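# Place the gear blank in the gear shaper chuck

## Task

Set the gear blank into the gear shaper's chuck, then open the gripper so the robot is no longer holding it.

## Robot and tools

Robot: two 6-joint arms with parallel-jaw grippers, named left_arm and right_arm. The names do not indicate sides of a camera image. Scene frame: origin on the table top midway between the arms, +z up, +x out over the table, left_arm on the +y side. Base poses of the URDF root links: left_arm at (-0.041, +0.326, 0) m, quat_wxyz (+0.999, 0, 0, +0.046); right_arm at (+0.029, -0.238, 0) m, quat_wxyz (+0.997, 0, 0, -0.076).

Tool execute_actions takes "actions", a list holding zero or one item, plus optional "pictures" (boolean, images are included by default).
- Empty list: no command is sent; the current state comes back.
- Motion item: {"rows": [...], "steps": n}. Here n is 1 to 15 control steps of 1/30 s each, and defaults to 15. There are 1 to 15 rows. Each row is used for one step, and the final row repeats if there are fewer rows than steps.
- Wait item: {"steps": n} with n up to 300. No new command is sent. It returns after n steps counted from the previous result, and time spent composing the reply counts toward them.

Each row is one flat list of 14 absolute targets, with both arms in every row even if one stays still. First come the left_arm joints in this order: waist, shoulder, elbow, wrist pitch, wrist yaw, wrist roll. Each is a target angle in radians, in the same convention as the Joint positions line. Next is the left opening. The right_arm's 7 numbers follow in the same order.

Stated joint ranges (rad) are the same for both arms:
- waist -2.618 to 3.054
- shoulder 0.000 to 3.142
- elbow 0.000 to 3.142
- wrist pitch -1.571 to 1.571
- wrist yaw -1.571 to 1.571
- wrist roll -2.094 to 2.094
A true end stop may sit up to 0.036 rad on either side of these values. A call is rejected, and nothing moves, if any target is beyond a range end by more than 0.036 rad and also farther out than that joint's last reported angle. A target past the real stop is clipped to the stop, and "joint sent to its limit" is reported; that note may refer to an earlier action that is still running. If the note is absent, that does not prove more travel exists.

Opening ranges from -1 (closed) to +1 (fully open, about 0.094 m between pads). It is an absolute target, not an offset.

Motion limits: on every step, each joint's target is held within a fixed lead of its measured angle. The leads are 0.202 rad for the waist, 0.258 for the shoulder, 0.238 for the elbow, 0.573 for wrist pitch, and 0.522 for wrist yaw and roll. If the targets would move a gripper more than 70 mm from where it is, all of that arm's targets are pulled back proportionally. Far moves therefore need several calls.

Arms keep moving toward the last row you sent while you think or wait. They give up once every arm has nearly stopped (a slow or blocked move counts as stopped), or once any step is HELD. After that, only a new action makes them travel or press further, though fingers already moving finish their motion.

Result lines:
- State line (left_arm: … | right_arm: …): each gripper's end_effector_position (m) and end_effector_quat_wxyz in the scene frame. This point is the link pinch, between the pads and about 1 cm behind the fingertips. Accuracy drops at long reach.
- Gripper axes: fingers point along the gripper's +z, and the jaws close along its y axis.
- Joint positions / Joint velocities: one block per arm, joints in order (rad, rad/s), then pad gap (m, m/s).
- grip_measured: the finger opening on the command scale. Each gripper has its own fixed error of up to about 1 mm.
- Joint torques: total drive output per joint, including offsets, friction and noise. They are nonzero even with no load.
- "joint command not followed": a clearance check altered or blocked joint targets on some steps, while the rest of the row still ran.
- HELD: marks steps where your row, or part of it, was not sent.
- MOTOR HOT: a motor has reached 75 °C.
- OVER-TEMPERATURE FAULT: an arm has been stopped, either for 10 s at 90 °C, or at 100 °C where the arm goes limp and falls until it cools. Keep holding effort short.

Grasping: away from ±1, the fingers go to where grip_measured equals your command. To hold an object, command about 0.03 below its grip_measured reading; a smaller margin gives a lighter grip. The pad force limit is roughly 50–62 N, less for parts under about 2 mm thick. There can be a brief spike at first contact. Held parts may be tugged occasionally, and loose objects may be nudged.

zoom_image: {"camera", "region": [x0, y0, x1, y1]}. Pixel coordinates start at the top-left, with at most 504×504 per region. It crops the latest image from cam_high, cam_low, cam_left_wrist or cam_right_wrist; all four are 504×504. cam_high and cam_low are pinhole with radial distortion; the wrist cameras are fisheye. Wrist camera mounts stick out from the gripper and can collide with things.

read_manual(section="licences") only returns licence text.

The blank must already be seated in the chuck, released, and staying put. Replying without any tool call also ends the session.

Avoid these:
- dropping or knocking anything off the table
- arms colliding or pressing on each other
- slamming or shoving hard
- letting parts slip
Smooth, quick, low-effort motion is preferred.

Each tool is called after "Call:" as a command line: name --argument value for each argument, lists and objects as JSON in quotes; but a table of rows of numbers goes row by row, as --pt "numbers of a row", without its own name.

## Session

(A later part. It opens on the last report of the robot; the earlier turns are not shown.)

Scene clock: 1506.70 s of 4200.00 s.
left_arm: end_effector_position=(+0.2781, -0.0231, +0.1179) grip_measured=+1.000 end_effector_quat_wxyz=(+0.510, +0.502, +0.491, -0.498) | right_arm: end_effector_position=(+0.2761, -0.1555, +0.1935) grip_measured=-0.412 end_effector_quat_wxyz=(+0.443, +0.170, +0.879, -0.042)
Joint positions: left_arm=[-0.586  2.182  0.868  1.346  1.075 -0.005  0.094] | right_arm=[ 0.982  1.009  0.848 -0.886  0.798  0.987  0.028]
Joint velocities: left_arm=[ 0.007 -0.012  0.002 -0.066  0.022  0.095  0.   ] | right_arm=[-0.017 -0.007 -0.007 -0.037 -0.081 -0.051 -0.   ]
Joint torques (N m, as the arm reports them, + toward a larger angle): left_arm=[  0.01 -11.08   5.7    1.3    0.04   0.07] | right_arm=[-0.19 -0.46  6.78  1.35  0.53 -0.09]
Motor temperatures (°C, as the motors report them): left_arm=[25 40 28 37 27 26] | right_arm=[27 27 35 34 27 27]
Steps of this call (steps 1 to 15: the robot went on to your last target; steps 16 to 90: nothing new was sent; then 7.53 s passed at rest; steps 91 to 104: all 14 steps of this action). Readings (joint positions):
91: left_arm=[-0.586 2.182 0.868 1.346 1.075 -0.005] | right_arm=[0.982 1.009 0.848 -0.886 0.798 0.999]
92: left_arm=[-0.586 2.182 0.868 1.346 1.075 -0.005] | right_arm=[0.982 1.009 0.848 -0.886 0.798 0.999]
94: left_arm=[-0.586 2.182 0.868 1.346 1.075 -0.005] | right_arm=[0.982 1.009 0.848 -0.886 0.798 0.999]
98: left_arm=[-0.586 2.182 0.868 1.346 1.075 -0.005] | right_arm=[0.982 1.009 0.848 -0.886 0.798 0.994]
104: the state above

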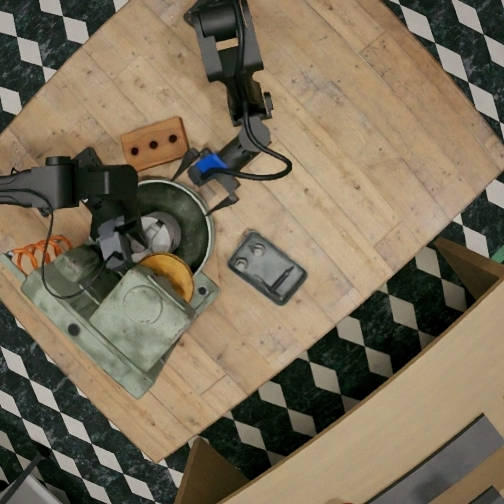

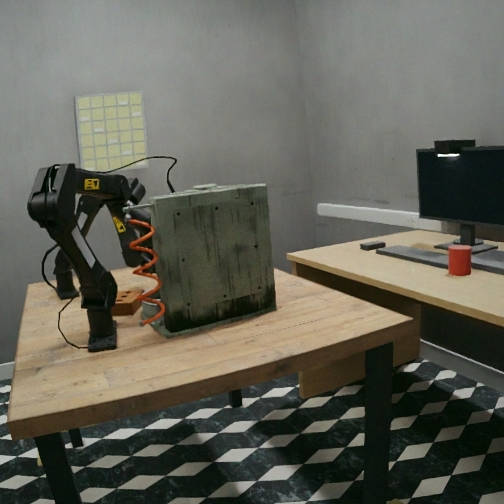

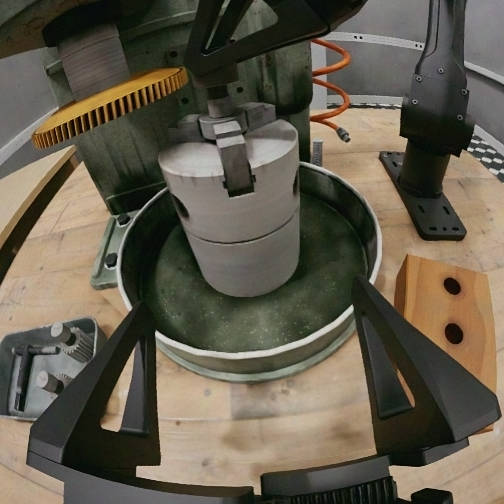

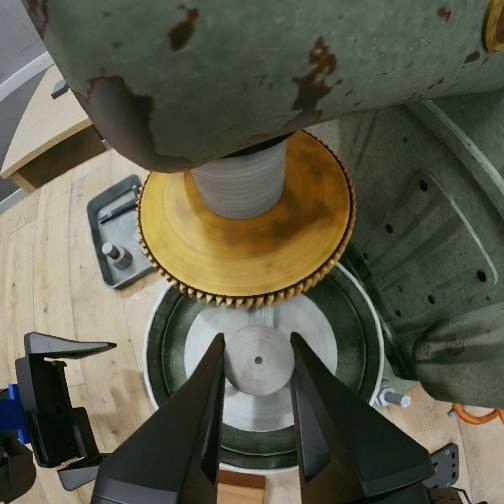

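Call:
execute_actions --actions '[{"rows": [[-0.586,2.182,0.868,1.35,1.08,0,1,0.980,1.028,0.860,-0.898,0.807,0.978,-0.455],[-0.586,2.182,0.868,1.35,1.08,0,1,0.980,1.028,0.860,-0.902,0.804,0.978,-0.455],[-0.586,2.182,0.868,1.35,1.08,0,1,0.980,1.028,0.860,-0.906,0.801,0.978,-0.455],[-0.586,2.182,0.868,1.35,1.08,0,1,0.980,1.028,0.860,-0.910,0.798,0.978,-0.455],[-0.586,2.182,0.868,1.35,1.08,0,1,0.980,1.028,0.860,-0.914,0.796,0.978,-0.455],[-0.586,2.182,0.868,1.35,1.08,0,1,0.980,1.028,0.860,-0.918,0.794,0.978,-0.455],[-0.586,2.182,0.868,1.35,1.08,0,1,0.980,1.028,0.860,-0.922,0.792,0.978,-0.455]], "steps": 9}]' --pictures false

Scene clock: 1514.93 s of 4200.00 s.
left_arm: end_effector_position=(+0.2781, -0.0231, +0.1179) grip_measured=+1.000 end_effector_quat_wxyz=(+0.510, +0.502, +0.491, -0.498) | right_arm: end_effector_position=(+0.2760, -0.1554, +0.1934) grip_measured=-0.412 end_effector_quat_wxyz=(+0.442, +0.169, +0.880, -0.043)
Joint positions: left_arm=[-0.586  2.182  0.868  1.346  1.075 -0.005  0.094] | right_arm=[ 0.982  1.009  0.848 -0.886  0.797  0.984  0.028]
Joint velocities: left_arm=[-0.007 -0.007 -0.007 -0.007 -0.081  0.007  0.   ] | right_arm=[-0.007 -0.022 -0.007 -0.037 -0.007 -0.007  0.   ]
Joint torques (N m, as the arm reports them, + toward a larger angle): left_arm=[  0.09 -11.13   5.7    1.31   0.05   0.04] | right_arm=[-0.19 -0.46  6.8   1.11  0.34 -0.07]
Motor temperatures (°C, as the motors report them): left_arm=[25 40 28 37 27 26] | right_arm=[27 27 35 34 27 27]
Steps of this call (steps 1 to 15: the robot went on to your last target; steps 16 to 90: nothing new was sent; then 4.93 s passed at rest; steps 91 to 99: all 9 steps of this action). Readings (joint positions):
91: left_arm=[-0.586 2.182 0.868 1.346 1.075 -0.005] | right_arm=[0.982 1.009 0.848 -0.886 0.798 0.984]
92: left_arm=[-0.586 2.182 0.868 1.346 1.075 -0.005] | right_arm=[0.982 1.009 0.848 -0.886 0.798 0.984]
94: left_arm=[-0.586 2.182 0.868 1.346 1.075 -0.005] | right_arm=[0.982 1.009 0.848 -0.886 0.798 0.984]
98: left_arm=[-0.586 2.182 0.868 1.346 1.075 -0.005] | right_arm=[0.982 1.009 0.848 -0.886 0.797 0.984]
99: the state above

Call:
execute_actions --actions '[{"rows": [[-0.586,2.182,0.868,1.35,1.08,0,1,0.980,1.028,0.860,-0.927,0.790,0.976,-0.455],[-0.586,2.182,0.868,1.35,1.08,0,1,0.980,1.028,0.860,-0.932,0.788,0.975,-0.455],[-0.586,2.182,0.868,1.35,1.08,0,1,0.980,1.028,0.860,-0.937,0.786,0.974,-0.455],[-0.586,2.182,0.868,1.35,1.08,0,1,0.980,1.028,0.860,-0.942,0.784,0.974,-0.455],[-0.586,2.182,0.868,1.35,1.08,0,1,0.980,1.028,0.860,-0.947,0.782,0.974,-0.455],[-0.586,2.182,0.868,1.35,1.08,0,1,0.980,1.028,0.860,-0.952,0.780,0.974,-0.455],[-0.586,2.182,0.868,1.35,1.08,0,1,0.980,1.028,0.860,-0.957,0.778,0.974,-0.455]], "steps": 9}]' --pictures true

Call:
zoom_image --camera "cam_left_wrist" --region '[200, 90, 245, 135]'

Scene clock: 1523.00 s of 4200.00 s.
left_arm: end_effector_position=(+0.2781, -0.0231, +0.1179) grip_measured=+1.000 end_effector_quat_wxyz=(+0.510, +0.502, +0.491, -0.498) | right_arm: end_effector_position=(+0.2757, -0.1555, +0.1931) grip_measured=-0.412 end_effector_quat_wxyz=(+0.442, +0.168, +0.880, -0.043)
Joint positions: left_arm=[-0.586  2.182  0.868  1.346  1.075 -0.005  0.094] | right_arm=[ 0.982  1.009  0.848 -0.888  0.796  0.984  0.028]
Joint velocities: left_arm=[-0.012  0.012  0.007  0.007 -0.051  0.066  0.   ] | right_arm=[ 0.012  0.007 -0.022 -0.037  0.007 -0.007  0.001]
Joint torques (N m, as the arm reports them, + toward a larger angle): left_arm=[  0.01 -11.11   5.62   1.3    0.06   0.05] | right_arm=[-0.19 -0.48  6.8   0.8   0.2  -0.11]
Motor temperatures (°C, as the motors report them): left_arm=[25 40 28 37 27 26] | right_arm=[27 27 35 33 27 27]
Steps of this call (steps 1 to 15: the robot went on to your last target; steps 16 to 90: nothing new was sent; then 4.77 s passed at rest; steps 91 to 99: all 9 steps of this action). Readings (joint positions):
91: left_arm=[-0.586 2.182 0.868 1.346 1.075 -0.005] | right_arm=[0.982 1.009 0.848 -0.886 0.797 0.984]
92: left_arm=[-0.586 2.182 0.868 1.346 1.075 -0.005] | right_arm=[0.982 1.009 0.848 -0.887 0.797 0.984]
94: left_arm=[-0.586 2.182 0.868 1.346 1.075 -0.005] | right_arm=[0.982 1.009 0.848 -0.887 0.797 0.984]
98: left_arm=[-0.586 2.182 0.868 1.346 1.075 -0.005] | right_arm=[0.982 1.009 0.848 -0.888 0.796 0.984]
99: the state above

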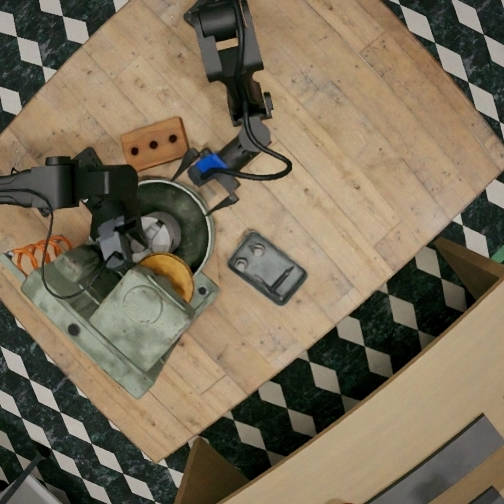

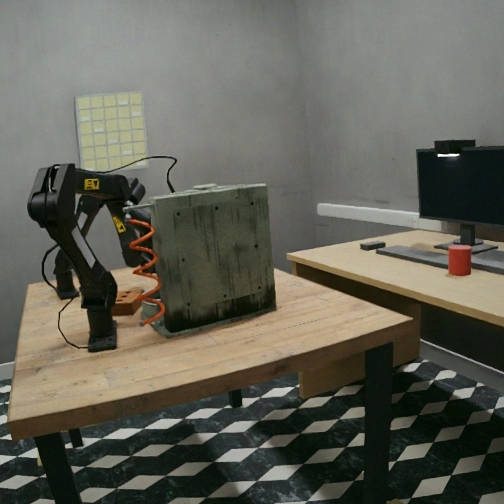

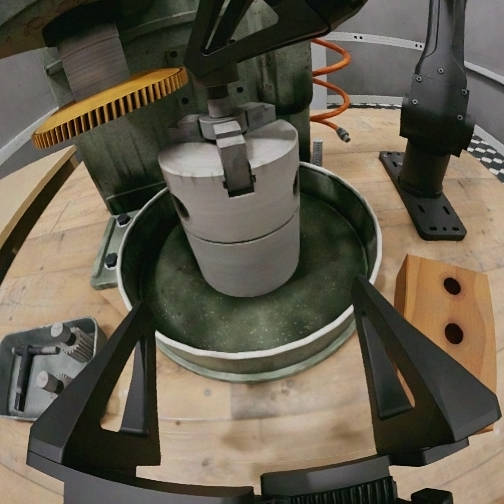

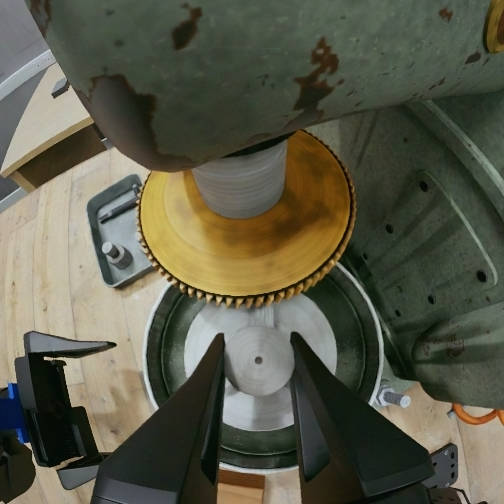

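Region (200, 90, 245, 135) of cam_left_wrist's 504x504 image, scaled by 11.200, with more detail than that image has.

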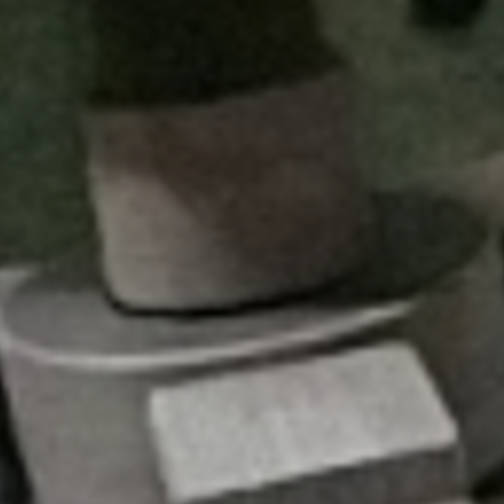

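Call:
execute_actions --actions '[{"rows": [[-0.586,2.182,0.868,1.35,1.08,0,1,0.980,1.005,0.860,-0.957,0.778,0.976,-0.455],[-0.586,2.182,0.868,1.35,1.08,0,1,0.980,0.992,0.860,-0.950,0.782,0.978,-0.455],[-0.586,2.182,0.868,1.35,1.08,0,1,0.980,0.984,0.860,-0.930,0.795,0.980,-0.455],[-0.586,2.182,0.868,1.35,1.08,0,1,0.980,0.978,0.860,-0.910,0.806,0.980,-0.455],[-0.586,2.182,0.868,1.35,1.08,0,1,0.980,0.979,0.860,-0.897,0.814,0.980,-0.455],[-0.586,2.182,0.868,1.35,1.08,0,1,0.980,0.980,0.860,-0.890,0.819,0.980,-0.455],[-0.586,2.182,0.868,1.35,1.08,0,1,0.980,0.980,0.860,-0.888,0.821,0.980,-0.455]], "steps": 12}]' --pictures true

Call:
zoom_image --camera "cam_left_wrist" --region '[200, 90, 245, 135]'

Scene clock: 1542.03 s of 4200.00 s.
left_arm: end_effector_position=(+0.2781, -0.0231, +0.1179) grip_measured=+1.000 end_effector_quat_wxyz=(+0.510, +0.502, +0.491, -0.498) | right_arm: end_effector_position=(+0.2757, -0.1556, +0.1938) grip_measured=-0.412 end_effector_quat_wxyz=(+0.443, +0.169, +0.880, -0.042)
Joint positions: left_arm=[-0.586  2.182  0.868  1.346  1.075 -0.005  0.094] | right_arm=[ 0.982  1.006  0.848 -0.887  0.796  0.984  0.028]
Joint velocities: left_arm=[-0.007  0.017  0.007 -0.051  0.022 -0.051  0.   ] | right_arm=[-0.012 -0.002 -0.002 -0.037 -0.007 -0.037  0.001]
Joint torques (N m, as the arm reports them, + toward a larger angle): left_arm=[  0.01 -11.06   5.58   1.32   0.05   0.05] | right_arm=[-0.17 -5.02  6.79  1.42  0.67 -0.04]
Motor temperatures (°C, as the motors report them): left_arm=[25 40 28 37 27 26] | right_arm=[27 27 35 32 27 27]
Steps of this call (steps 1 to 15: the robot went on to your last target; steps 16 to 90: nothing new was sent; then 15.63 s passed at rest; steps 91 to 102: all 12 steps of this action). Readings (joint positions):
91: left_arm=[-0.586 2.182 0.868 1.346 1.075 -0.005] | right_arm=[0.982 1.009 0.848 -0.888 0.796 0.984]
92: left_arm=[-0.586 2.182 0.868 1.346 1.075 -0.005] | right_arm=[0.982 1.009 0.848 -0.888 0.796 0.984]
94: left_arm=[-0.586 2.182 0.868 1.346 1.075 -0.005] | right_arm=[0.982 1.008 0.848 -0.887 0.796 0.984]
98: left_arm=[-0.586 2.182 0.868 1.346 1.075 -0.005] | right_arm=[0.982 1.006 0.848 -0.887 0.796 0.984]
102: the state above

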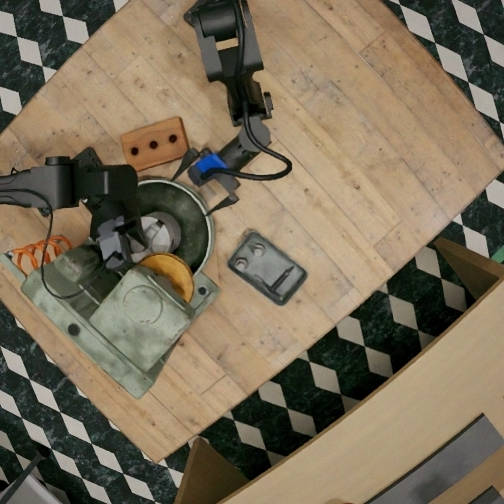

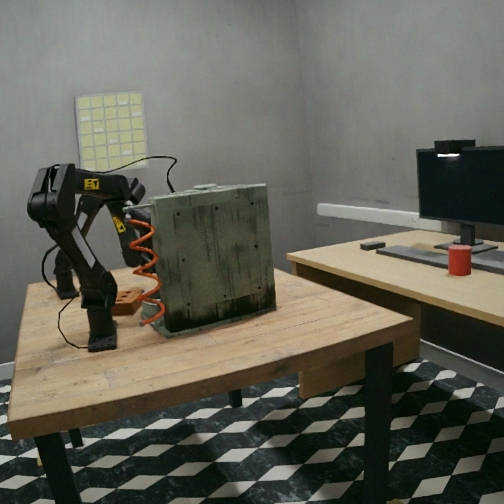

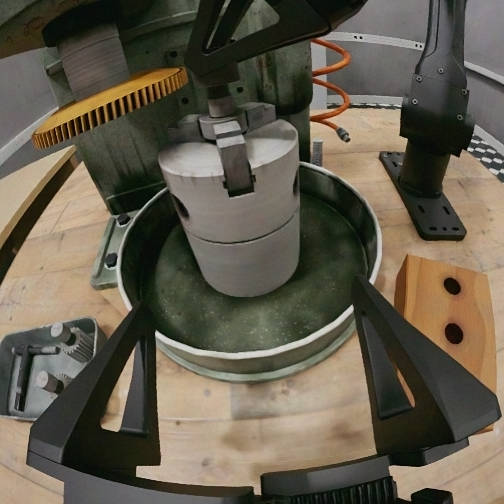

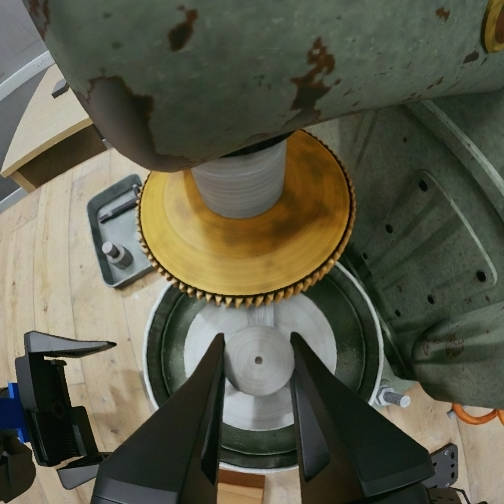

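Region (200, 90, 245, 135) of cam_left_wrist's 504x504 image, scaled by 11.200, with more detail than that image has.

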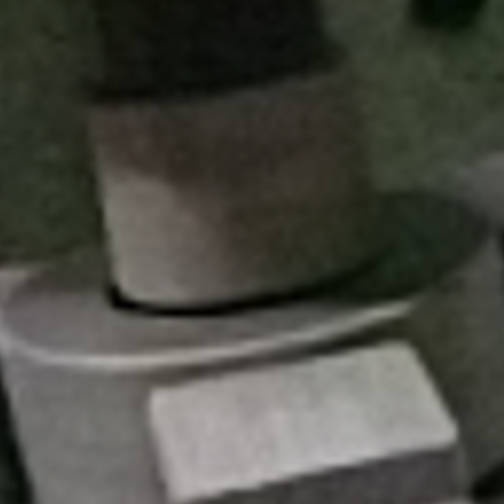

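Call:
execute_actions --actions '[{"rows": [[-0.586,2.182,0.868,1.35,1.08,0,1,0.980,0.976,0.860,-0.887,0.822,0.982,-0.455],[-0.586,2.182,0.868,1.35,1.08,0,1,0.980,0.970,0.860,-0.887,0.822,0.982,-0.455],[-0.586,2.182,0.868,1.35,1.08,0,1,0.980,0.976,0.860,-0.887,0.822,0.982,-0.455],[-0.586,2.182,0.868,1.35,1.08,0,1,0.980,0.976,0.860,-0.887,0.822,0.982,-0.455],[-0.586,2.182,0.868,1.35,1.08,0,1,0.980,0.976,0.860,-0.887,0.822,0.982,-0.455],[-0.586,2.182,0.868,1.35,1.08,0,1,0.980,0.976,0.860,-0.889,0.822,0.982,-0.455],[-0.586,2.182,0.868,1.35,1.08,0,1,0.980,0.976,0.860,-0.902,0.822,0.982,-0.455],[-0.586,2.182,0.868,1.35,1.08,0,1,0.980,0.976,0.860,-0.889,0.822,0.982,-0.455]], "steps": 14}]' --pictures true

Call:
zoom_image --camera "cam_left_wrist" --region '[200, 90, 245, 135]'

Scene clock: 1559.37 s of 4200.00 s.
left_arm: end_effector_position=(+0.2781, -0.0231, +0.1179) grip_measured=+1.000 end_effector_quat_wxyz=(+0.510, +0.502, +0.491, -0.498) | right_arm: end_effector_position=(+0.2756, -0.1556, +0.1938) grip_measured=-0.412 end_effector_quat_wxyz=(+0.443, +0.169, +0.880, -0.042)
Joint positions: left_arm=[-0.586  2.182  0.868  1.346  1.075 -0.005  0.094] | right_arm=[ 0.982  1.006  0.848 -0.887  0.796  0.984  0.028]
Joint velocities: left_arm=[-0.007  0.007 -0.012  0.007 -0.037 -0.022  0.   ] | right_arm=[-0.012 -0.007 -0.002  0.037 -0.007  0.007  0.   ]
Joint torques (N m, as the arm reports them, + toward a larger angle): left_arm=[  0.06 -11.04   5.66   1.31   0.07   0.07] | right_arm=[-0.18 -5.43  6.79  1.41  0.68 -0.02]
Motor temperatures (°C, as the motors report them): left_arm=[25 40 28 37 27 26] | right_arm=[27 27 35 33 27 27]
Steps of this call (steps 1 to 15: the robot went on to your last target; steps 16 to 90: nothing new was sent; then 13.87 s passed at rest; steps 91 to 104: all 14 steps of this action). Readings (joint positions):
91: left_arm=[-0.586 2.182 0.868 1.346 1.075 -0.005] | right_arm=[0.982 1.006 0.848 -0.887 0.796 0.984]
92: left_arm=[-0.586 2.182 0.868 1.346 1.075 -0.005] | right_arm=[0.982 1.006 0.848 -0.887 0.796 0.984]
94: left_arm=[-0.586 2.182 0.868 1.346 1.075 -0.005] | right_arm=[0.982 1.006 0.848 -0.887 0.796 0.984]
98: left_arm=[-0.586 2.182 0.868 1.346 1.075 -0.005] | right_arm=[0.982 1.006 0.848 -0.887 0.796 0.984]
104: the state above

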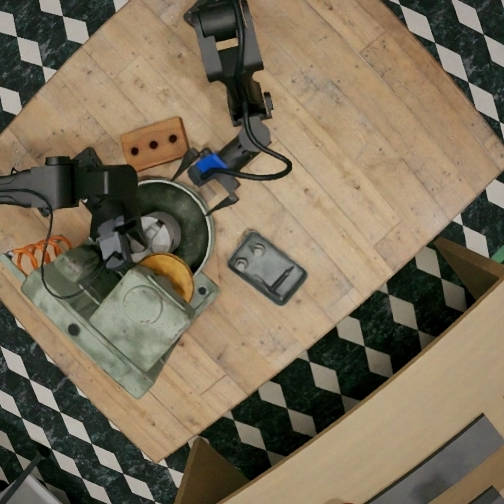

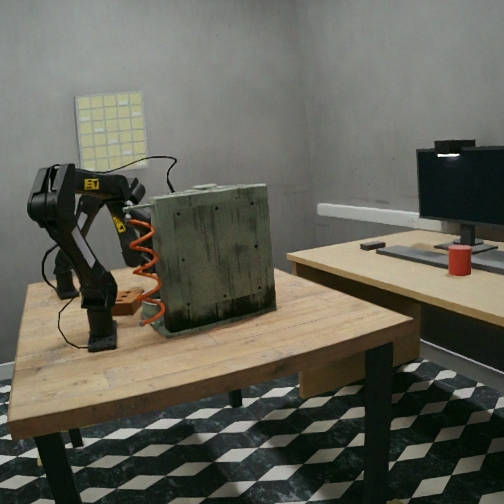

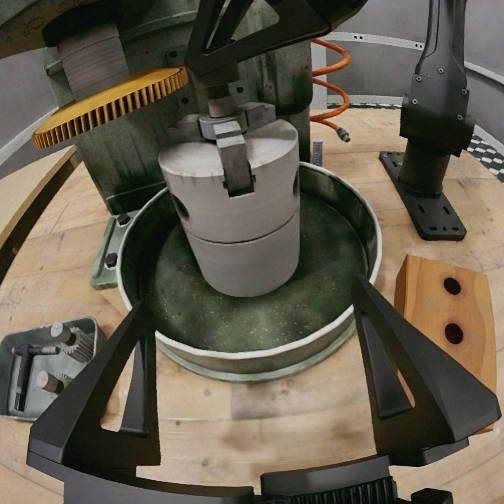

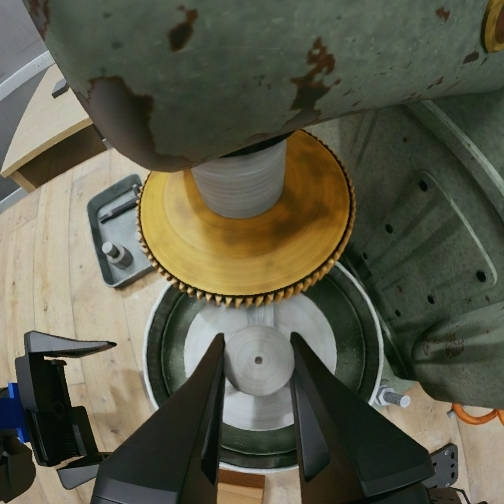

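Region (200, 90, 245, 135) of cam_left_wrist's 504x504 image, scaled by 11.200, with more detail than that image has.

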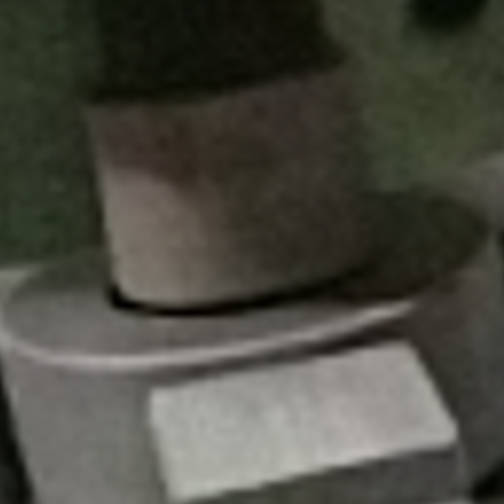

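Call:
execute_actions --actions '[{"rows": [[-0.586,2.182,0.868,1.35,1.08,0,1,0.980,0.976,0.860,-0.887,0.822,0.982,-0.455],[-0.586,2.182,0.868,1.35,1.08,0,1,0.980,0.964,0.860,-0.887,0.822,0.982,-0.455],[-0.586,2.182,0.868,1.35,1.08,0,1,0.980,0.970,0.860,-0.887,0.822,0.982,-0.455],[-0.586,2.182,0.868,1.35,1.08,0,1,0.980,0.976,0.860,-0.887,0.822,0.982,-0.455],[-0.586,2.182,0.868,1.35,1.08,0,1,0.980,0.976,0.860,-0.887,0.822,0.982,-0.455],[-0.586,2.182,0.868,1.35,1.08,0,1,0.980,0.976,0.860,-0.887,0.822,0.982,-0.455],[-0.586,2.182,0.868,1.35,1.08,0,1,0.980,0.976,0.860,-0.889,0.822,0.982,-0.455],[-0.586,2.182,0.868,1.35,1.08,0,1,0.980,0.976,0.860,-0.902,0.822,0.982,-0.455],[-0.586,2.182,0.868,1.35,1.08,0,1,0.980,0.976,0.860,-0.889,0.822,0.982,-0.455]], "steps": 15}]' --pictures true

Call:
zoom_image --camera "cam_left_wrist" --region '[200, 90, 245, 135]'

Scene clock: 1572.27 s of 4200.00 s.
left_arm: end_effector_position=(+0.2781, -0.0231, +0.1179) grip_measured=+1.000 end_effector_quat_wxyz=(+0.510, +0.502, +0.491, -0.498) | right_arm: end_effector_position=(+0.2749, -0.1564, +0.1947) grip_measured=-0.412 end_effector_quat_wxyz=(+0.443, +0.169, +0.879, -0.041)
Joint positions: left_arm=[-0.586  2.182  0.868  1.346  1.075 -0.005  0.094] | right_arm=[ 0.982  1.     0.848 -0.891  0.796  0.984  0.028]
Joint velocities: left_arm=[-0.012 -0.007  0.007 -0.007 -0.007 -0.007  0.   ] | right_arm=[ 0.007  0.002 -0.022  0.007  0.081  0.022 -0.001]
Joint torques (N m, as the arm reports them, + toward a larger angle): left_arm=[  0.07 -11.12   5.65   1.32   0.01   0.05] | right_arm=[-0.18 -4.78  6.79  1.44  0.69 -0.02]
Motor temperatures (°C, as the motors report them): left_arm=[25 40 28 37 27 26] | right_arm=[27 27 35 33 27 27]
Steps of this call (steps 1 to 15: the robot went on to your last target; steps 16 to 90: nothing new was sent; then 9.40 s passed at rest; steps 91 to 105: all 15 steps of this action). Readings (joint positions):
91: left_arm=[-0.586 2.182 0.868 1.346 1.075 -0.005] | right_arm=[0.982 1.006 0.848 -0.887 0.796 0.984]
92: left_arm=[-0.586 2.182 0.868 1.346 1.075 -0.005] | right_arm=[0.982 1.004 0.848 -0.887 0.796 0.984]
94: left_arm=[-0.586 2.182 0.868 1.346 1.075 -0.005] | right_arm=[0.982 1.000 0.848 -0.889 0.796 0.984]
98: left_arm=[-0.586 2.182 0.868 1.346 1.075 -0.005] | right_arm=[0.982 1.000 0.848 -0.890 0.796 0.984]
105: the state above

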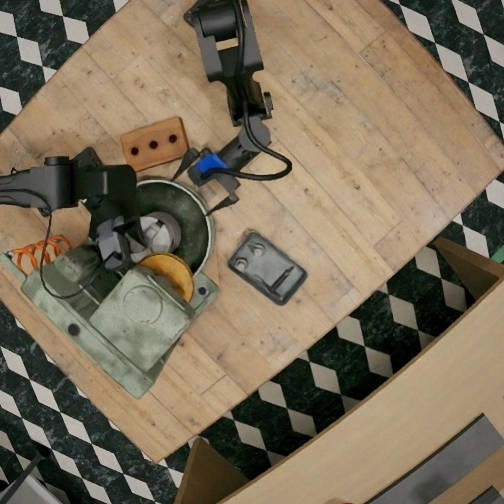

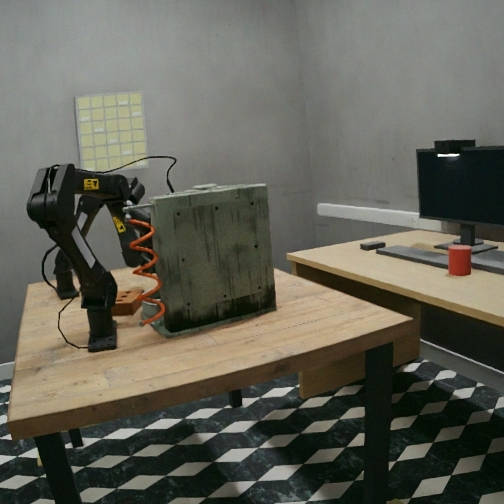

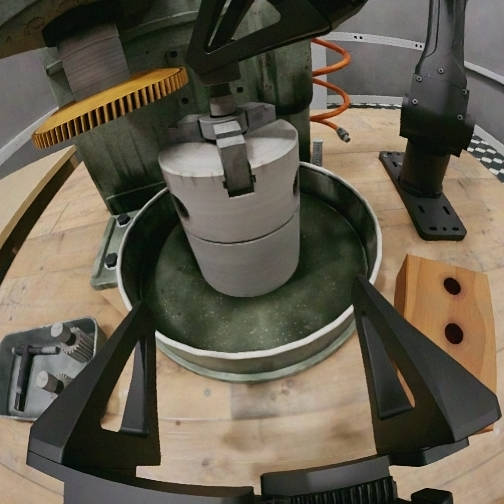

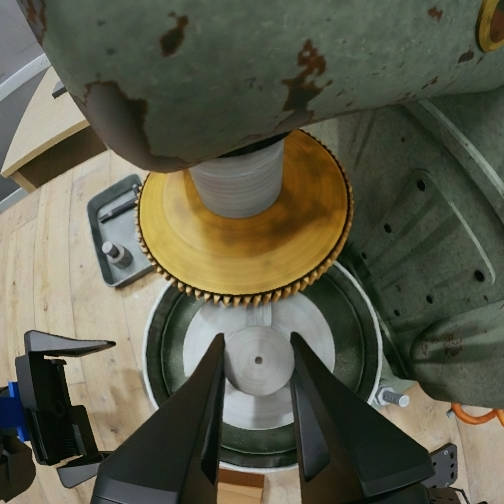

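Region (200, 90, 245, 135) of cam_left_wrist's 504x504 image, scaled by 11.200, with more detail than that image has.

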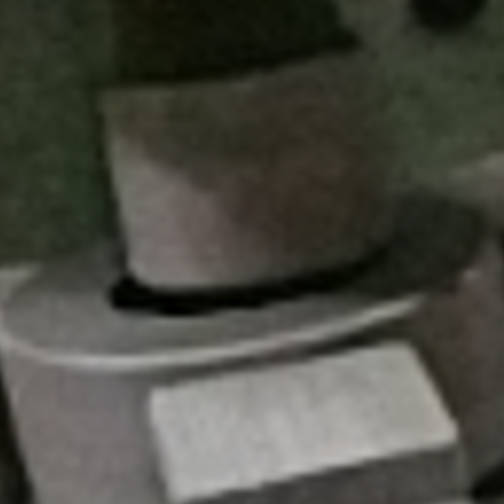

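Call:
execute_actions --actions '[{"rows": [[-0.586,2.182,0.868,1.35,1.08,0,1,0.980,0.978,0.860,-0.875,0.824,0.988,-0.455],[-0.586,2.182,0.868,1.35,1.08,0,1,0.980,0.980,0.860,-0.868,0.824,0.992,-0.455],[-0.586,2.182,0.868,1.35,1.08,0,1,0.980,0.980,0.860,-0.864,0.824,0.995,-0.455],[-0.586,2.182,0.868,1.35,1.08,0,1,0.980,0.980,0.860,-0.850,0.824,0.996,-0.455],[-0.586,2.182,0.868,1.35,1.08,0,1,0.980,0.980,0.860,-0.862,0.824,0.996,-0.455]], "steps": 12}]' --pictures false

Scene clock: 1605.23 s of 4200.00 s.
left_arm: end_effector_position=(+0.2781, -0.0231, +0.1179) grip_measured=+1.000 end_effector_quat_wxyz=(+0.510, +0.502, +0.491, -0.498) | right_arm: end_effector_position=(+0.2752, -0.1560, +0.1950) grip_measured=-0.412 end_effector_quat_wxyz=(+0.444, +0.172, +0.879, -0.039)
Joint positions: left_arm=[-0.586  2.182  0.868  1.346  1.075 -0.005  0.094] | right_arm=[ 0.982  1.     0.848 -0.888  0.796  0.989  0.028]
Joint velocities: left_arm=[-0.007 -0.002 -0.002 -0.022  0.051  0.051  0.   ] | right_arm=[-0.002  0.007  0.007  0.037  0.066  0.066  0.001]
Joint torques (N m, as the arm reports them, + toward a larger angle): left_arm=[ -0.08 -11.14   5.55   1.32   0.04   0.05] | right_arm=[-0.18 -4.34  6.79  1.67  0.71  0.07]
Motor temperatures (°C, as the motors report them): left_arm=[25 40 28 37 27 26] | right_arm=[27 27 35 33 27 27]
Steps of this call (steps 1 to 15: the robot went on to your last target; steps 16 to 90: nothing new was sent; then 29.57 s passed at rest; steps 91 to 102: all 12 steps of this action). Readings (joint positions):
91: left_arm=[-0.586 2.182 0.868 1.346 1.075 -0.005] | right_arm=[0.982 1.000 0.848 -0.891 0.796 0.984]
92: left_arm=[-0.586 2.182 0.868 1.346 1.075 -0.005] | right_arm=[0.982 1.000 0.848 -0.891 0.796 0.984]
94: left_arm=[-0.586 2.182 0.868 1.346 1.075 -0.005] | right_arm=[0.982 1.000 0.848 -0.890 0.796 0.986]
98: left_arm=[-0.586 2.182 0.868 1.346 1.075 -0.005] | right_arm=[0.982 1.000 0.848 -0.888 0.796 0.988]
102: the state above

Call:
execute_actions --actions '[{"rows": [[-0.586,2.182,0.868,1.35,1.08,0,1,0.980,0.990,0.860,-0.870,0.828,0.993,-0.455],[-0.586,2.182,0.868,1.35,1.08,0,1,0.980,0.998,0.860,-0.878,0.830,0.993,-0.455],[-0.586,2.182,0.868,1.35,1.08,0,1,0.980,1.005,0.860,-0.883,0.832,0.993,-0.455],[-0.586,2.182,0.868,1.35,1.08,0,1,0.980,1.010,0.860,-0.885,0.832,0.993,-0.455],[-0.586,2.182,0.868,1.35,1.08,0,1,0.980,1.014,0.860,-0.885,0.832,0.993,-0.455],[-0.586,2.182,0.868,1.35,1.08,0,1,0.980,1.017,0.860,-0.885,0.832,0.993,-0.455],[-0.586,2.182,0.868,1.35,1.08,0,1,0.980,1.019,0.860,-0.885,0.832,0.993,-0.455],[-0.586,2.182,0.868,1.35,1.08,0,1,0.980,1.021,0.860,-0.885,0.832,0.993,-0.455],[-0.586,2.182,0.868,1.35,1.08,0,1,0.980,1.015,0.860,-0.885,0.832,0.993,-0.455]], "steps": 14}]' --pictures true

Call:
zoom_image --camera "cam_left_wrist" --region '[200, 90, 245, 135]'

Scene clock: 1612.40 s of 4200.00 s.
left_arm: end_effector_position=(+0.2781, -0.0231, +0.1179) grip_measured=+1.000 end_effector_quat_wxyz=(+0.510, +0.502, +0.491, -0.498) | right_arm: end_effector_position=(+0.2757, -0.1559, +0.1939) grip_measured=-0.412 end_effector_quat_wxyz=(+0.443, +0.171, +0.879, -0.042)
Joint positions: left_arm=[-0.586  2.182  0.868  1.346  1.075 -0.005  0.094] | right_arm=[ 0.982  1.006  0.848 -0.888  0.798  0.99   0.028]
Joint velocities: left_arm=[-0.012  0.002 -0.007 -0.051  0.081 -0.066  0.   ] | right_arm=[-0.002  0.022 -0.007  0.037  0.037 -0.007 -0.   ]
Joint torques (N m, as the arm reports them, + toward a larger angle): left_arm=[ -0.08 -11.1    5.61   1.31   0.04   0.05] | right_arm=[-0.17 -1.51  6.78  1.45  0.77  0.04]
Motor temperatures (°C, as the motors report them): left_arm=[25 40 28 37 27 26] | right_arm=[27 27 35 34 27 27]
Steps of this call (steps 1 to 15: the robot went on to your last target; steps 16 to 90: nothing new was sent; then 3.70 s passed at rest; steps 91 to 104: all 14 steps of this action). Readings (joint positions):
91: left_arm=[-0.586 2.182 0.868 1.346 1.075 -0.005] | right_arm=[0.982 1.000 0.848 -0.888 0.796 0.990]
92: left_arm=[-0.586 2.182 0.868 1.346 1.075 -0.005] | right_arm=[0.982 1.000 0.848 -0.888 0.796 0.990]
94: left_arm=[-0.586 2.182 0.868 1.346 1.075 -0.005] | right_arm=[0.982 1.000 0.848 -0.888 0.796 0.990]
98: left_arm=[-0.586 2.182 0.868 1.346 1.075 -0.005] | right_arm=[0.982 1.003 0.848 -0.888 0.796 0.990]
104: the state above

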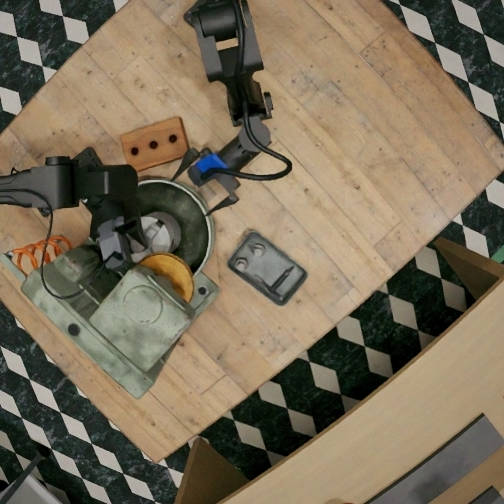

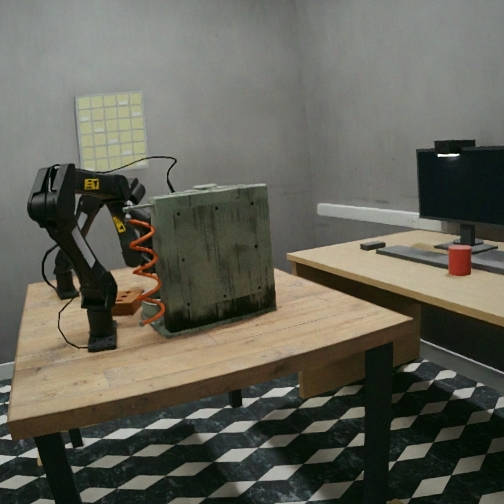

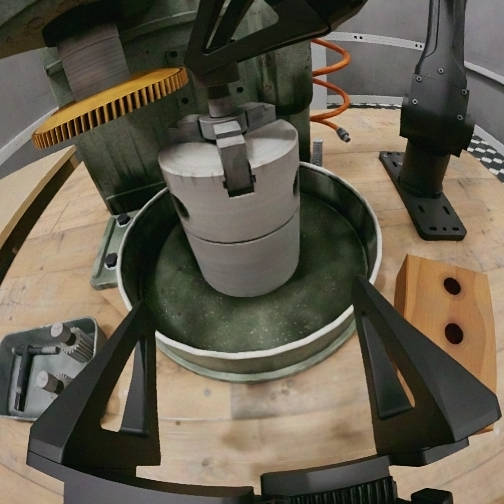

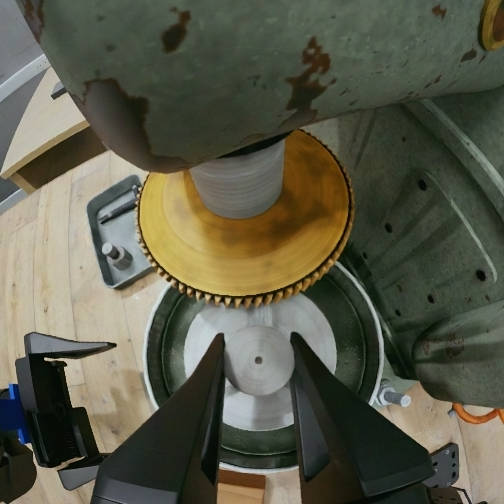

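Region (200, 90, 245, 135) of cam_left_wrist's 504x504 image, scaled by 11.200, with more detail than that image has.

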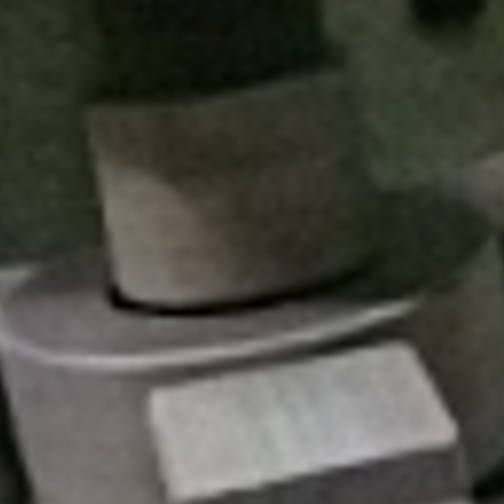

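Call:
execute_actions --actions '[{"rows": [[-0.586,2.182,0.868,1.35,1.08,0,1,0.980,1.018,0.860,-0.887,0.834,0.986,-0.455],[-0.586,2.182,0.868,1.35,1.08,0,1,0.980,1.020,0.860,-0.888,0.834,0.982,-0.455],[-0.586,2.182,0.868,1.35,1.08,0,1,0.980,1.022,0.860,-0.889,0.834,0.980,-0.455],[-0.586,2.182,0.868,1.35,1.08,0,1,0.980,1.023,0.860,-0.889,0.834,0.978,-0.455],[-0.586,2.182,0.868,1.35,1.08,0,1,0.980,1.024,0.860,-0.889,0.834,0.976,-0.455],[-0.586,2.182,0.868,1.35,1.08,0,1,0.980,1.025,0.860,-0.889,0.834,0.975,-0.455],[-0.586,2.182,0.868,1.35,1.08,0,1,0.980,1.026,0.860,-0.889,0.834,0.975,-0.455],[-0.586,2.182,0.868,1.35,1.08,0,1,0.980,1.027,0.860,-0.889,0.834,0.975,-0.455],[-0.586,2.182,0.868,1.35,1.08,0,1,0.980,1.028,0.860,-0.889,0.834,0.975,-0.455],[-0.586,2.182,0.868,1.35,1.08,0,1,0.980,1.029,0.860,-0.889,0.834,0.975,-0.455],[-0.586,2.182,0.868,1.35,1.08,0,1,0.980,1.020,0.860,-0.889,0.834,0.975,-0.455]], "steps": 14}]' --pictures true

Call:
zoom_image --camera "cam_left_wrist" --region '[200, 90, 245, 135]'

Scene clock: 1630.70 s of 4200.00 s.
left_arm: end_effector_position=(+0.2781, -0.0231, +0.1179) grip_measured=+1.000 end_effector_quat_wxyz=(+0.510, +0.502, +0.491, -0.498) | right_arm: end_effector_position=(+0.2763, -0.1564, +0.1932) grip_measured=-0.412 end_effector_quat_wxyz=(+0.443, +0.168, +0.879, -0.048)
Joint positions: left_arm=[-0.586  2.182  0.868  1.346  1.075 -0.005  0.094] | right_arm=[ 0.982  1.013  0.848 -0.888  0.805  0.983  0.028]
Joint velocities: left_arm=[-0.012  0.007  0.002 -0.022  0.007  0.037  0.   ] | right_arm=[ 0.007 -0.012  0.007  0.007  0.022 -0.022 -0.001]
Joint torques (N m, as the arm reports them, + toward a larger angle): left_arm=[  0.02 -11.1    5.67   1.3    0.05   0.06] | right_arm=[-0.17 -1.66  6.77  1.41  0.74 -0.06]
Motor temperatures (°C, as the motors report them): left_arm=[25 40 28 37 27 26] | right_arm=[27 27 35 34 28 27]
Steps of this call (steps 1 to 15: the robot went on to your last target; steps 16 to 90: nothing new was sent; then 14.83 s passed at rest; steps 91 to 104: all 14 steps of this action). Readings (joint positions):
91: left_arm=[-0.586 2.182 0.868 1.346 1.075 -0.005] | right_arm=[0.982 1.006 0.848 -0.888 0.798 0.990]
92: left_arm=[-0.586 2.182 0.868 1.346 1.075 -0.005] | right_arm=[0.982 1.006 0.848 -0.888 0.798 0.990]
94: left_arm=[-0.586 2.182 0.868 1.346 1.075 -0.005] | right_arm=[0.982 1.006 0.848 -0.888 0.798 0.989]
98: left_arm=[-0.586 2.182 0.868 1.346 1.075 -0.005] | right_arm=[0.982 1.007 0.848 -0.888 0.799 0.985]
104: the state above

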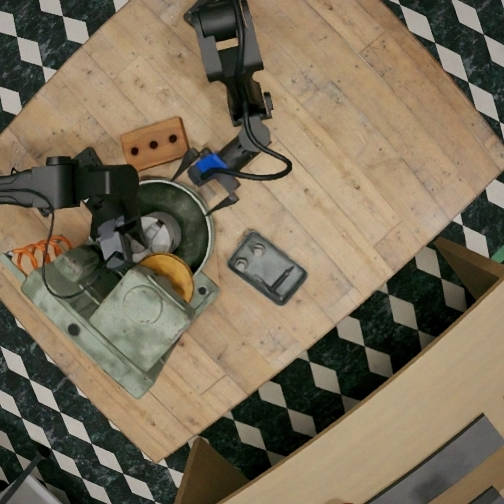

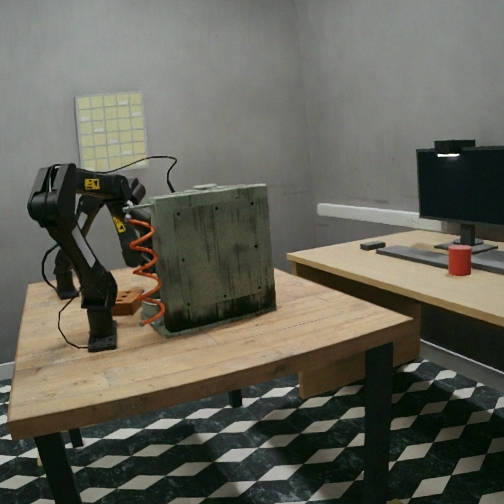

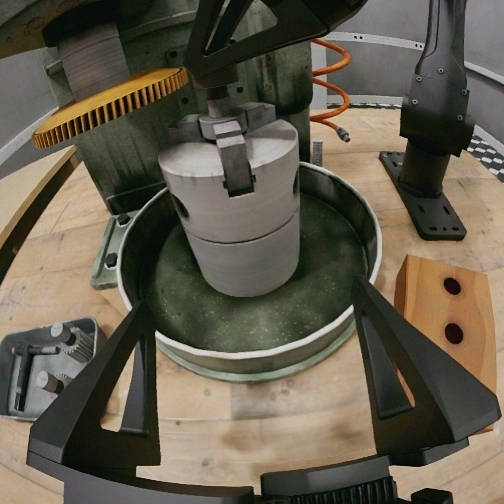

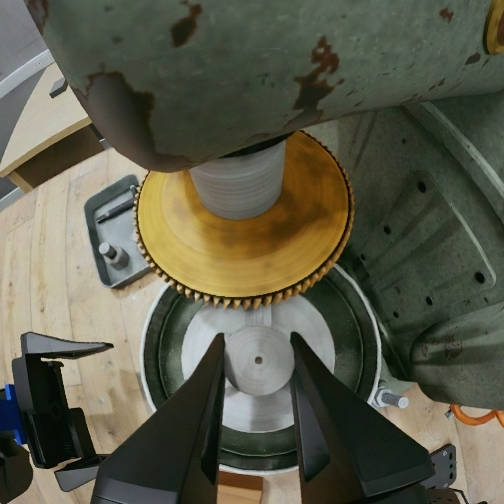

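Region (200, 90, 245, 135) of cam_left_wrist's 504x504 image, scaled by 11.200, with more detail than that image has.

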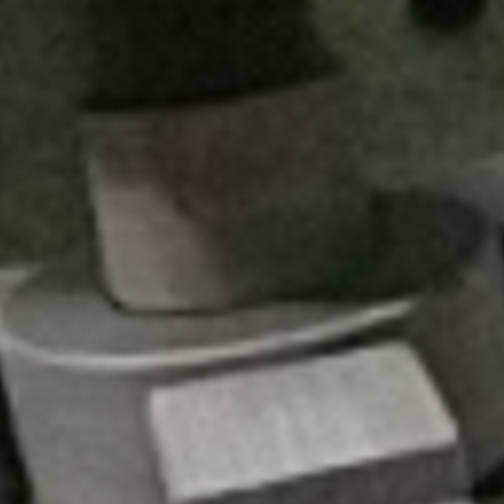

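Call:
execute_actions --actions '[{"rows": [[-0.586,2.182,0.868,1.35,1.08,0,1,0.980,1.024,0.860,-0.890,0.828,0.977,-0.455],[-0.586,2.182,0.868,1.35,1.08,0,1,0.980,1.026,0.860,-0.891,0.824,0.977,-0.455],[-0.586,2.182,0.868,1.35,1.08,0,1,0.980,1.028,0.860,-0.892,0.820,0.977,-0.455],[-0.586,2.182,0.868,1.35,1.08,0,1,0.980,1.030,0.860,-0.893,0.817,0.977,-0.455],[-0.586,2.182,0.868,1.35,1.08,0,1,0.980,1.031,0.860,-0.894,0.814,0.977,-0.455],[-0.586,2.182,0.868,1.35,1.08,0,1,0.980,1.032,0.860,-0.894,0.812,0.977,-0.455],[-0.586,2.182,0.868,1.35,1.08,0,1,0.980,1.033,0.860,-0.894,0.812,0.977,-0.455],[-0.586,2.182,0.868,1.35,1.08,0,1,0.980,1.034,0.860,-0.894,0.812,0.977,-0.455],[-0.586,2.182,0.868,1.35,1.08,0,1,0.980,1.035,0.860,-0.894,0.812,0.977,-0.455],[-0.586,2.182,0.868,1.35,1.08,0,1,0.980,1.036,0.860,-0.894,0.812,0.977,-0.455],[-0.586,2.182,0.868,1.35,1.08,0,1,0.980,1.030,0.860,-0.894,0.812,0.977,-0.455]], "steps": 14}]' --pictures true

Call:
zoom_image --camera "cam_left_wrist" --region '[200, 90, 245, 135]'

Scene clock: 1649.77 s of 4200.00 s.
left_arm: end_effector_position=(+0.2781, -0.0231, +0.1179) grip_measured=+1.000 end_effector_quat_wxyz=(+0.510, +0.502, +0.491, -0.498) | right_arm: end_effector_position=(+0.2766, -0.1565, +0.1926) grip_measured=-0.412 end_effector_quat_wxyz=(+0.443, +0.167, +0.879, -0.051)
Joint positions: left_arm=[-0.586  2.182  0.868  1.346  1.075 -0.005  0.094] | right_arm=[ 0.982  1.017  0.848 -0.888  0.807  0.981  0.028]
Joint velocities: left_arm=[ 0.007 -0.002  0.007  0.022  0.051 -0.022  0.   ] | right_arm=[ 0.002 -0.017  0.002  0.022  0.022 -0.022 -0.   ]
Joint torques (N m, as the arm reports them, + toward a larger angle): left_arm=[  0.   -11.2    5.63   1.31   0.03   0.04] | right_arm=[-0.19 -1.15  6.78  1.36  0.47 -0.04]
Motor temperatures (°C, as the motors report them): left_arm=[25 40 28 37 27 26] | right_arm=[27 27 35 34 28 27]
Steps of this call (steps 1 to 15: the robot went on to your last target; steps 16 to 90: nothing new was sent; then 15.60 s passed at rest; steps 91 to 104: all 14 steps of this action). Readings (joint positions):
91: left_arm=[-0.586 2.182 0.868 1.346 1.075 -0.005] | right_arm=[0.982 1.013 0.848 -0.888 0.805 0.981]
92: left_arm=[-0.586 2.182 0.868 1.346 1.075 -0.005] | right_arm=[0.982 1.013 0.848 -0.888 0.805 0.981]
94: left_arm=[-0.586 2.182 0.868 1.346 1.075 -0.005] | right_arm=[0.982 1.013 0.848 -0.888 0.805 0.981]
98: left_arm=[-0.586 2.182 0.868 1.346 1.075 -0.005] | right_arm=[0.982 1.014 0.848 -0.888 0.804 0.981]
104: the state above

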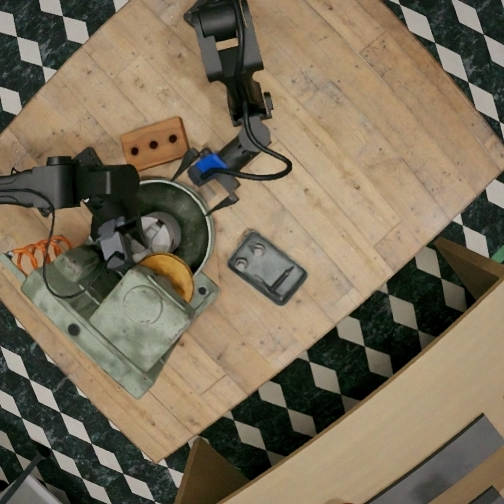

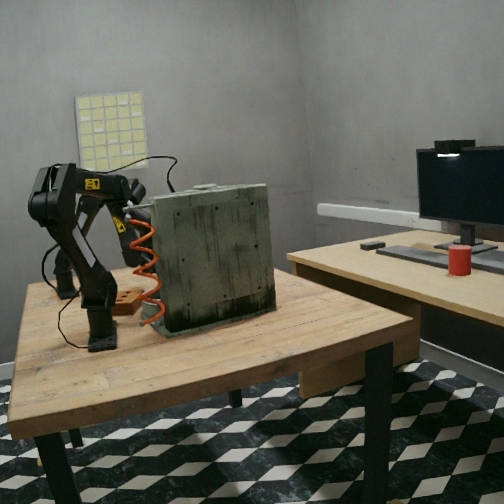

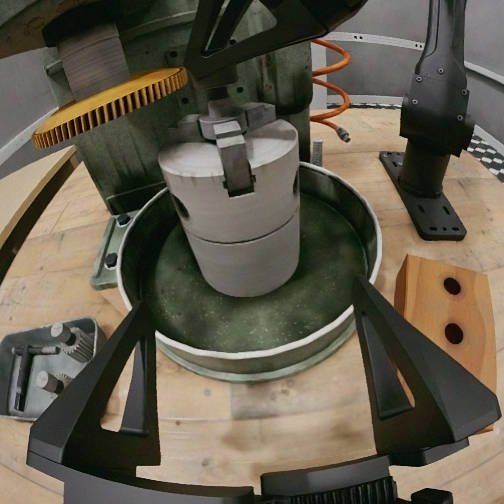

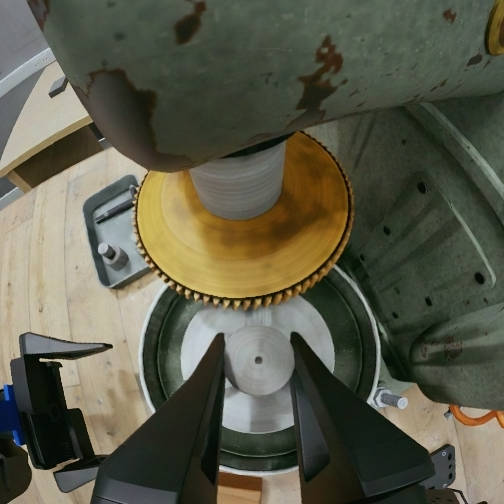

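Region (200, 90, 245, 135) of cam_left_wrist's 504x504 image, scaled by 11.200, with more detail than that image has.

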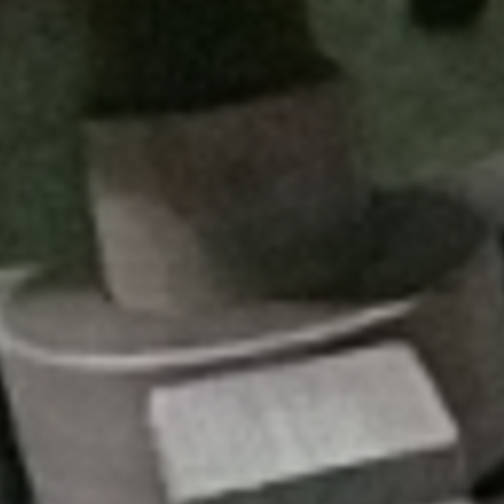

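Call:
execute_actions --actions '[{"rows": [[-0.586,2.182,0.868,1.35,1.08,0,1,0.986,1.030,0.860,-0.894,0.812,0.977,-0.455],[-0.586,2.182,0.868,1.35,1.08,0,1,0.990,1.030,0.860,-0.894,0.812,0.977,-0.455],[-0.586,2.182,0.868,1.35,1.08,0,1,0.993,1.030,0.860,-0.894,0.812,0.977,-0.455],[-0.586,2.182,0.868,1.35,1.08,0,1,0.999,1.030,0.860,-0.894,0.812,0.977,-0.455],[-0.586,2.182,0.868,1.35,1.08,0,1,0.993,1.030,0.860,-0.894,0.812,0.977,-0.455]], "steps": 12}]' --pictures false

Scene clock: 1674.37 s of 4200.00 s.
left_arm: end_effector_position=(+0.2781, -0.0231, +0.1179) grip_measured=+1.000 end_effector_quat_wxyz=(+0.510, +0.502, +0.491, -0.498) | right_arm: end_effector_position=(+0.2764, -0.1564, +0.1926) grip_measured=-0.412 end_effector_quat_wxyz=(+0.443, +0.166, +0.879, -0.051)
Joint positions: left_arm=[-0.586  2.182  0.868  1.346  1.075 -0.005  0.094] | right_arm=[ 0.984  1.017  0.848 -0.889  0.808  0.981  0.028]
Joint velocities: left_arm=[ 0.007  0.007 -0.002 -0.037  0.022 -0.007  0.   ] | right_arm=[ 0.017 -0.002 -0.007 -0.051 -0.051 -0.022  0.001]
Joint torques (N m, as the arm reports them, + toward a larger angle): left_arm=[  0.01 -11.15   5.66   1.3    0.05   0.04] | right_arm=[ 0.71 -1.15  6.78  1.37  0.44 -0.04]
Motor temperatures (°C, as the motors report them): left_arm=[25 40 28 37 27 26] | right_arm=[27 27 35 33 27 27]
Steps of this call (steps 1 to 15: the robot went on to your last target; steps 16 to 90: nothing new was sent; then 21.20 s passed at rest; steps 91 to 102: all 12 steps of this action). Readings (joint positions):
91: left_arm=[-0.586 2.182 0.868 1.346 1.075 -0.005] | right_arm=[0.982 1.017 0.848 -0.888 0.807 0.981]
92: left_arm=[-0.586 2.182 0.868 1.346 1.075 -0.005] | right_arm=[0.982 1.017 0.848 -0.888 0.807 0.981]
94: left_arm=[-0.586 2.182 0.868 1.346 1.075 -0.005] | right_arm=[0.983 1.017 0.848 -0.888 0.807 0.981]
98: left_arm=[-0.586 2.182 0.868 1.346 1.075 -0.005] | right_arm=[0.984 1.017 0.848 -0.889 0.808 0.981]
102: the state above


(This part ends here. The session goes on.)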